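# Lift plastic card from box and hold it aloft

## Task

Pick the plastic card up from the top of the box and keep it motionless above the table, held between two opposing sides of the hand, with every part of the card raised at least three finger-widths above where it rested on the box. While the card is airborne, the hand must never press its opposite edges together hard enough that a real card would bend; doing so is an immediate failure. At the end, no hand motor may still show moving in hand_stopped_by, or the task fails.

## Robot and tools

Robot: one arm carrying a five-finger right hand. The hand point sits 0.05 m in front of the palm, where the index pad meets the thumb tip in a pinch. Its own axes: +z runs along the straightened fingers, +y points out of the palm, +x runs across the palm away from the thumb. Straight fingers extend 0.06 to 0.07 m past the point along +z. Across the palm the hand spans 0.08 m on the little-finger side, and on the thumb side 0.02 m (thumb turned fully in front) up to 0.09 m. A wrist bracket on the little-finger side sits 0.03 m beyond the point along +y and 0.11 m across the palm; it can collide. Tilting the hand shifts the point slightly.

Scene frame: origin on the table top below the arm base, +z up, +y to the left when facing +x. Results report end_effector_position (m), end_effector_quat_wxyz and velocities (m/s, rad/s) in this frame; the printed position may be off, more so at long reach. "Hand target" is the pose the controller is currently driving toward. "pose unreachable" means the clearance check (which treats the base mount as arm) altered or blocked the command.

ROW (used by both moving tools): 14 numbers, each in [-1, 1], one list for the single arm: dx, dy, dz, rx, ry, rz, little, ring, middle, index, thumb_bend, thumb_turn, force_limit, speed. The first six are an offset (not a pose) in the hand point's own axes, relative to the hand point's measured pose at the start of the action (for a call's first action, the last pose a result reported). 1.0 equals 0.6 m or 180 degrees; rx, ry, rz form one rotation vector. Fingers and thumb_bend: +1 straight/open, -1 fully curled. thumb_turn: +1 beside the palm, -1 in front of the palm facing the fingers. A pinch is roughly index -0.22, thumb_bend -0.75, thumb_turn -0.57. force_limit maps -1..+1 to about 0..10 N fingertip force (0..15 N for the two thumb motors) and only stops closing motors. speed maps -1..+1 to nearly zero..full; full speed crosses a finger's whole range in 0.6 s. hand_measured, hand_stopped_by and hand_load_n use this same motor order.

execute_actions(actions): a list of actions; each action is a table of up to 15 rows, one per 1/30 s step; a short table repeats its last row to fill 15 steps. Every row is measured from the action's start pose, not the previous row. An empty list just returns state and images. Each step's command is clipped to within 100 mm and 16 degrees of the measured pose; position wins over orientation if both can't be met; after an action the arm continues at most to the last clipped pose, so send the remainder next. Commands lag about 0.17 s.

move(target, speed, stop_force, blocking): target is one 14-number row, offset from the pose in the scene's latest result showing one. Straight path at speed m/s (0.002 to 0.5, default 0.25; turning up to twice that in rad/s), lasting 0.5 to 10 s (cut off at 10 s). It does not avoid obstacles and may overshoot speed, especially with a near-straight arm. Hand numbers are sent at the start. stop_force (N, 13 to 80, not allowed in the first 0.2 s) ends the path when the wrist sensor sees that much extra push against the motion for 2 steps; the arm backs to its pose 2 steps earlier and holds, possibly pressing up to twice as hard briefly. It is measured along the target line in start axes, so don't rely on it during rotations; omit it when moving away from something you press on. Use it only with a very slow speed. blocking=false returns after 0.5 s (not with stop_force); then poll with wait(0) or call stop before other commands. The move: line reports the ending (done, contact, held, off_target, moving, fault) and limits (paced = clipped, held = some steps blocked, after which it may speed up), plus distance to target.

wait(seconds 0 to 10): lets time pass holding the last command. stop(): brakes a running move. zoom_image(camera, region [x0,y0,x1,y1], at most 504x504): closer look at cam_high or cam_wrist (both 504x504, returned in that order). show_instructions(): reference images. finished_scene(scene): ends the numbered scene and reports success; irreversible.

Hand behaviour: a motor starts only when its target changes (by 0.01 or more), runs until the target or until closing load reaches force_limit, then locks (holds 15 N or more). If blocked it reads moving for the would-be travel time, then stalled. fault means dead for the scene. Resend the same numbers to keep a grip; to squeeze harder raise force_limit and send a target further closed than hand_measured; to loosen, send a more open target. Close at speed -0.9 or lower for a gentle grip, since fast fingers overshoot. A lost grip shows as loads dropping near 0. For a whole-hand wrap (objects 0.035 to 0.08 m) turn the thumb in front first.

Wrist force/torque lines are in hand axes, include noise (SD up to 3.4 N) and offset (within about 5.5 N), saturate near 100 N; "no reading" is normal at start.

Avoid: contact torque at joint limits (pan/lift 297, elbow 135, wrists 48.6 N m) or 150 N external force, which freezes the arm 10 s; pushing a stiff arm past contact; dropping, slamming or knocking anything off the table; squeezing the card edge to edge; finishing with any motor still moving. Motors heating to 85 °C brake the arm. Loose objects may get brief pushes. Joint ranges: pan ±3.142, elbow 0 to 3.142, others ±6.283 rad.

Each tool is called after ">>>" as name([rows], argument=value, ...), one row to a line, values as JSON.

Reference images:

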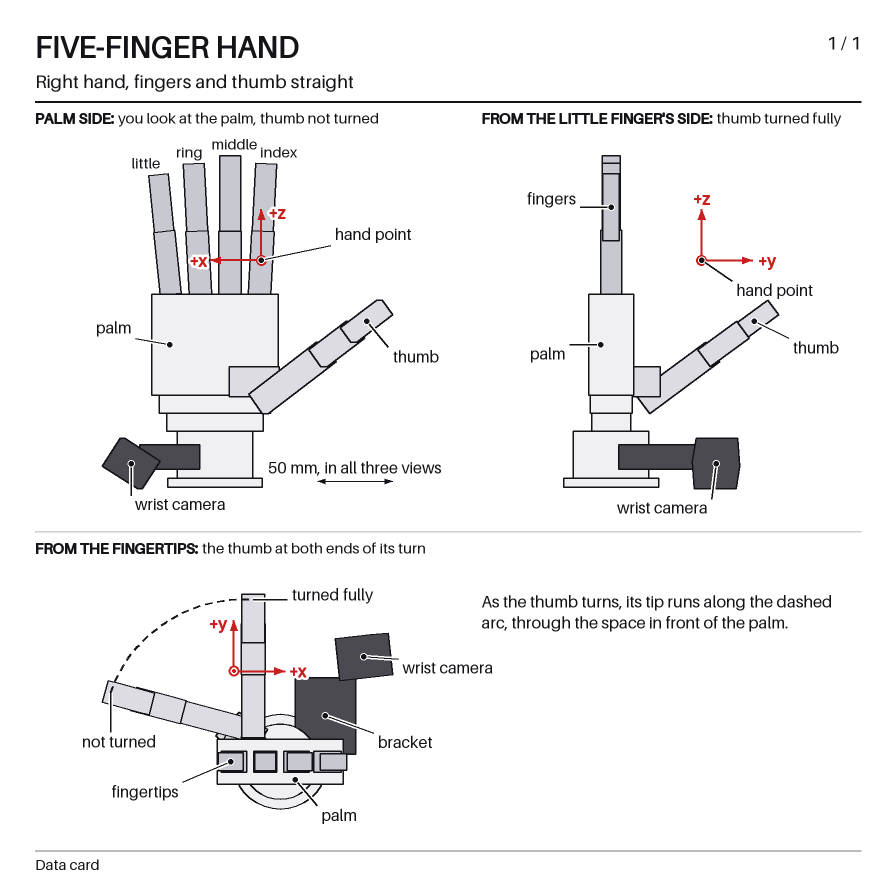

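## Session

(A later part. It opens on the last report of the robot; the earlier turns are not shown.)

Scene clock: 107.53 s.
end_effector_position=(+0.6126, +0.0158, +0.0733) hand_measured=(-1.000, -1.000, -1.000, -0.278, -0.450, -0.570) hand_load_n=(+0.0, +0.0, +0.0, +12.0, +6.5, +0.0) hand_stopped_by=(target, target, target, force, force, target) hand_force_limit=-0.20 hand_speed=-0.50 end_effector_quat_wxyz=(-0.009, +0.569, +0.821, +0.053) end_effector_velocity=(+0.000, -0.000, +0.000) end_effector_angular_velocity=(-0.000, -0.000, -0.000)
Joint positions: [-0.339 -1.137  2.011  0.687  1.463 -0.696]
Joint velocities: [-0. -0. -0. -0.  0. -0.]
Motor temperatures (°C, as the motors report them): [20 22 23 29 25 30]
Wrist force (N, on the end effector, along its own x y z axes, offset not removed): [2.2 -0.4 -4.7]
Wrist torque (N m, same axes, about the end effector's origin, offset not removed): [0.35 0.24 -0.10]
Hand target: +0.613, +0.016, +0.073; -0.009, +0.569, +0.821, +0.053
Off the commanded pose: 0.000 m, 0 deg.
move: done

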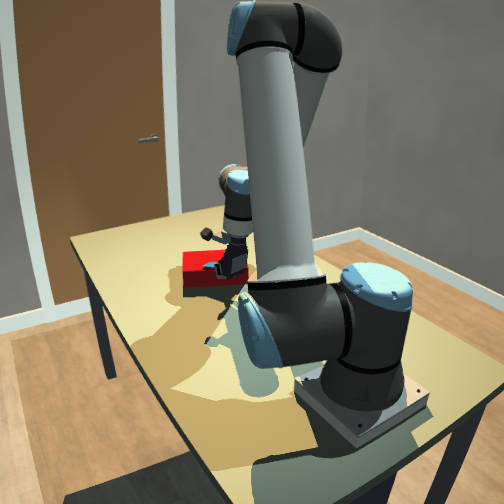

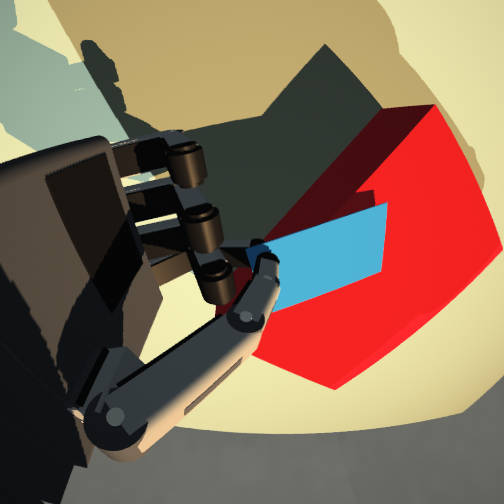

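>>> move(target=[0,0,-0.17,0,0,0,-1,-1,-1,-0.4,-0.85,-0.57,-0.2,-0.5], speed=0.06)

Scene clock: 109.97 s.
end_effector_position=(+0.6080, +0.0058, +0.1745) hand_measured=(-1.000, -1.000, -1.000, -0.278, -0.450, -0.570) hand_load_n=(+0.0, +0.0, +0.0, +11.0, +6.5, +0.0) hand_stopped_by=(target, target, target, force, force, target) hand_force_limit=-0.20 hand_speed=-0.50 end_effector_quat_wxyz=(-0.009, +0.569, +0.821, +0.053) end_effector_velocity=(+0.000, -0.001, +0.002) end_effector_angular_velocity=(-0.000, -0.000, -0.001)
Joint positions: [-0.361 -1.27   1.967  0.867  1.463 -0.718]
Joint velocities: [-0.001 -0.003 -0.001  0.004  0.    -0.   ]
Motor temperatures (°C, as the motors report them): [20 22 23 29 25 30]
Wrist force (N, on the end effector, along its own x y z axes, offset not removed): [1.9 0.1 -5.2]
Wrist torque (N m, same axes, about the end effector's origin, offset not removed): [0.61 0.30 -0.15]
Hand target: +0.608, +0.006, +0.175; -0.009, +0.569, +0.821, +0.053
Off the commanded pose: 0.000 m, 0 deg.
move: done

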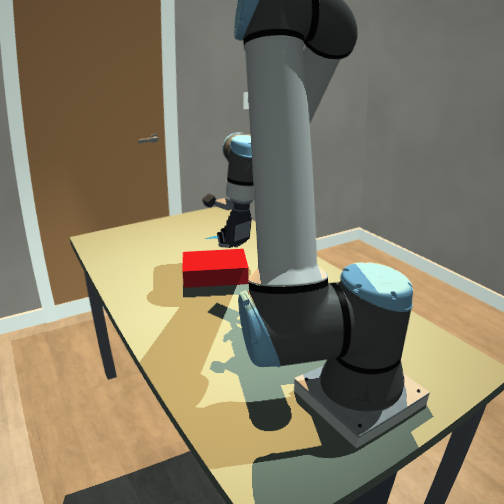

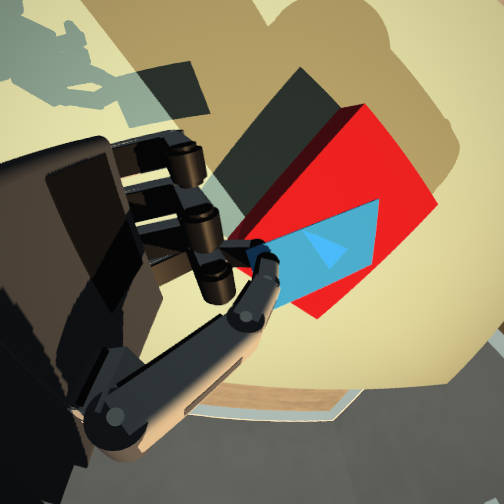

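>>> finished_scene(scene=1)

The scene is finished: the task was done.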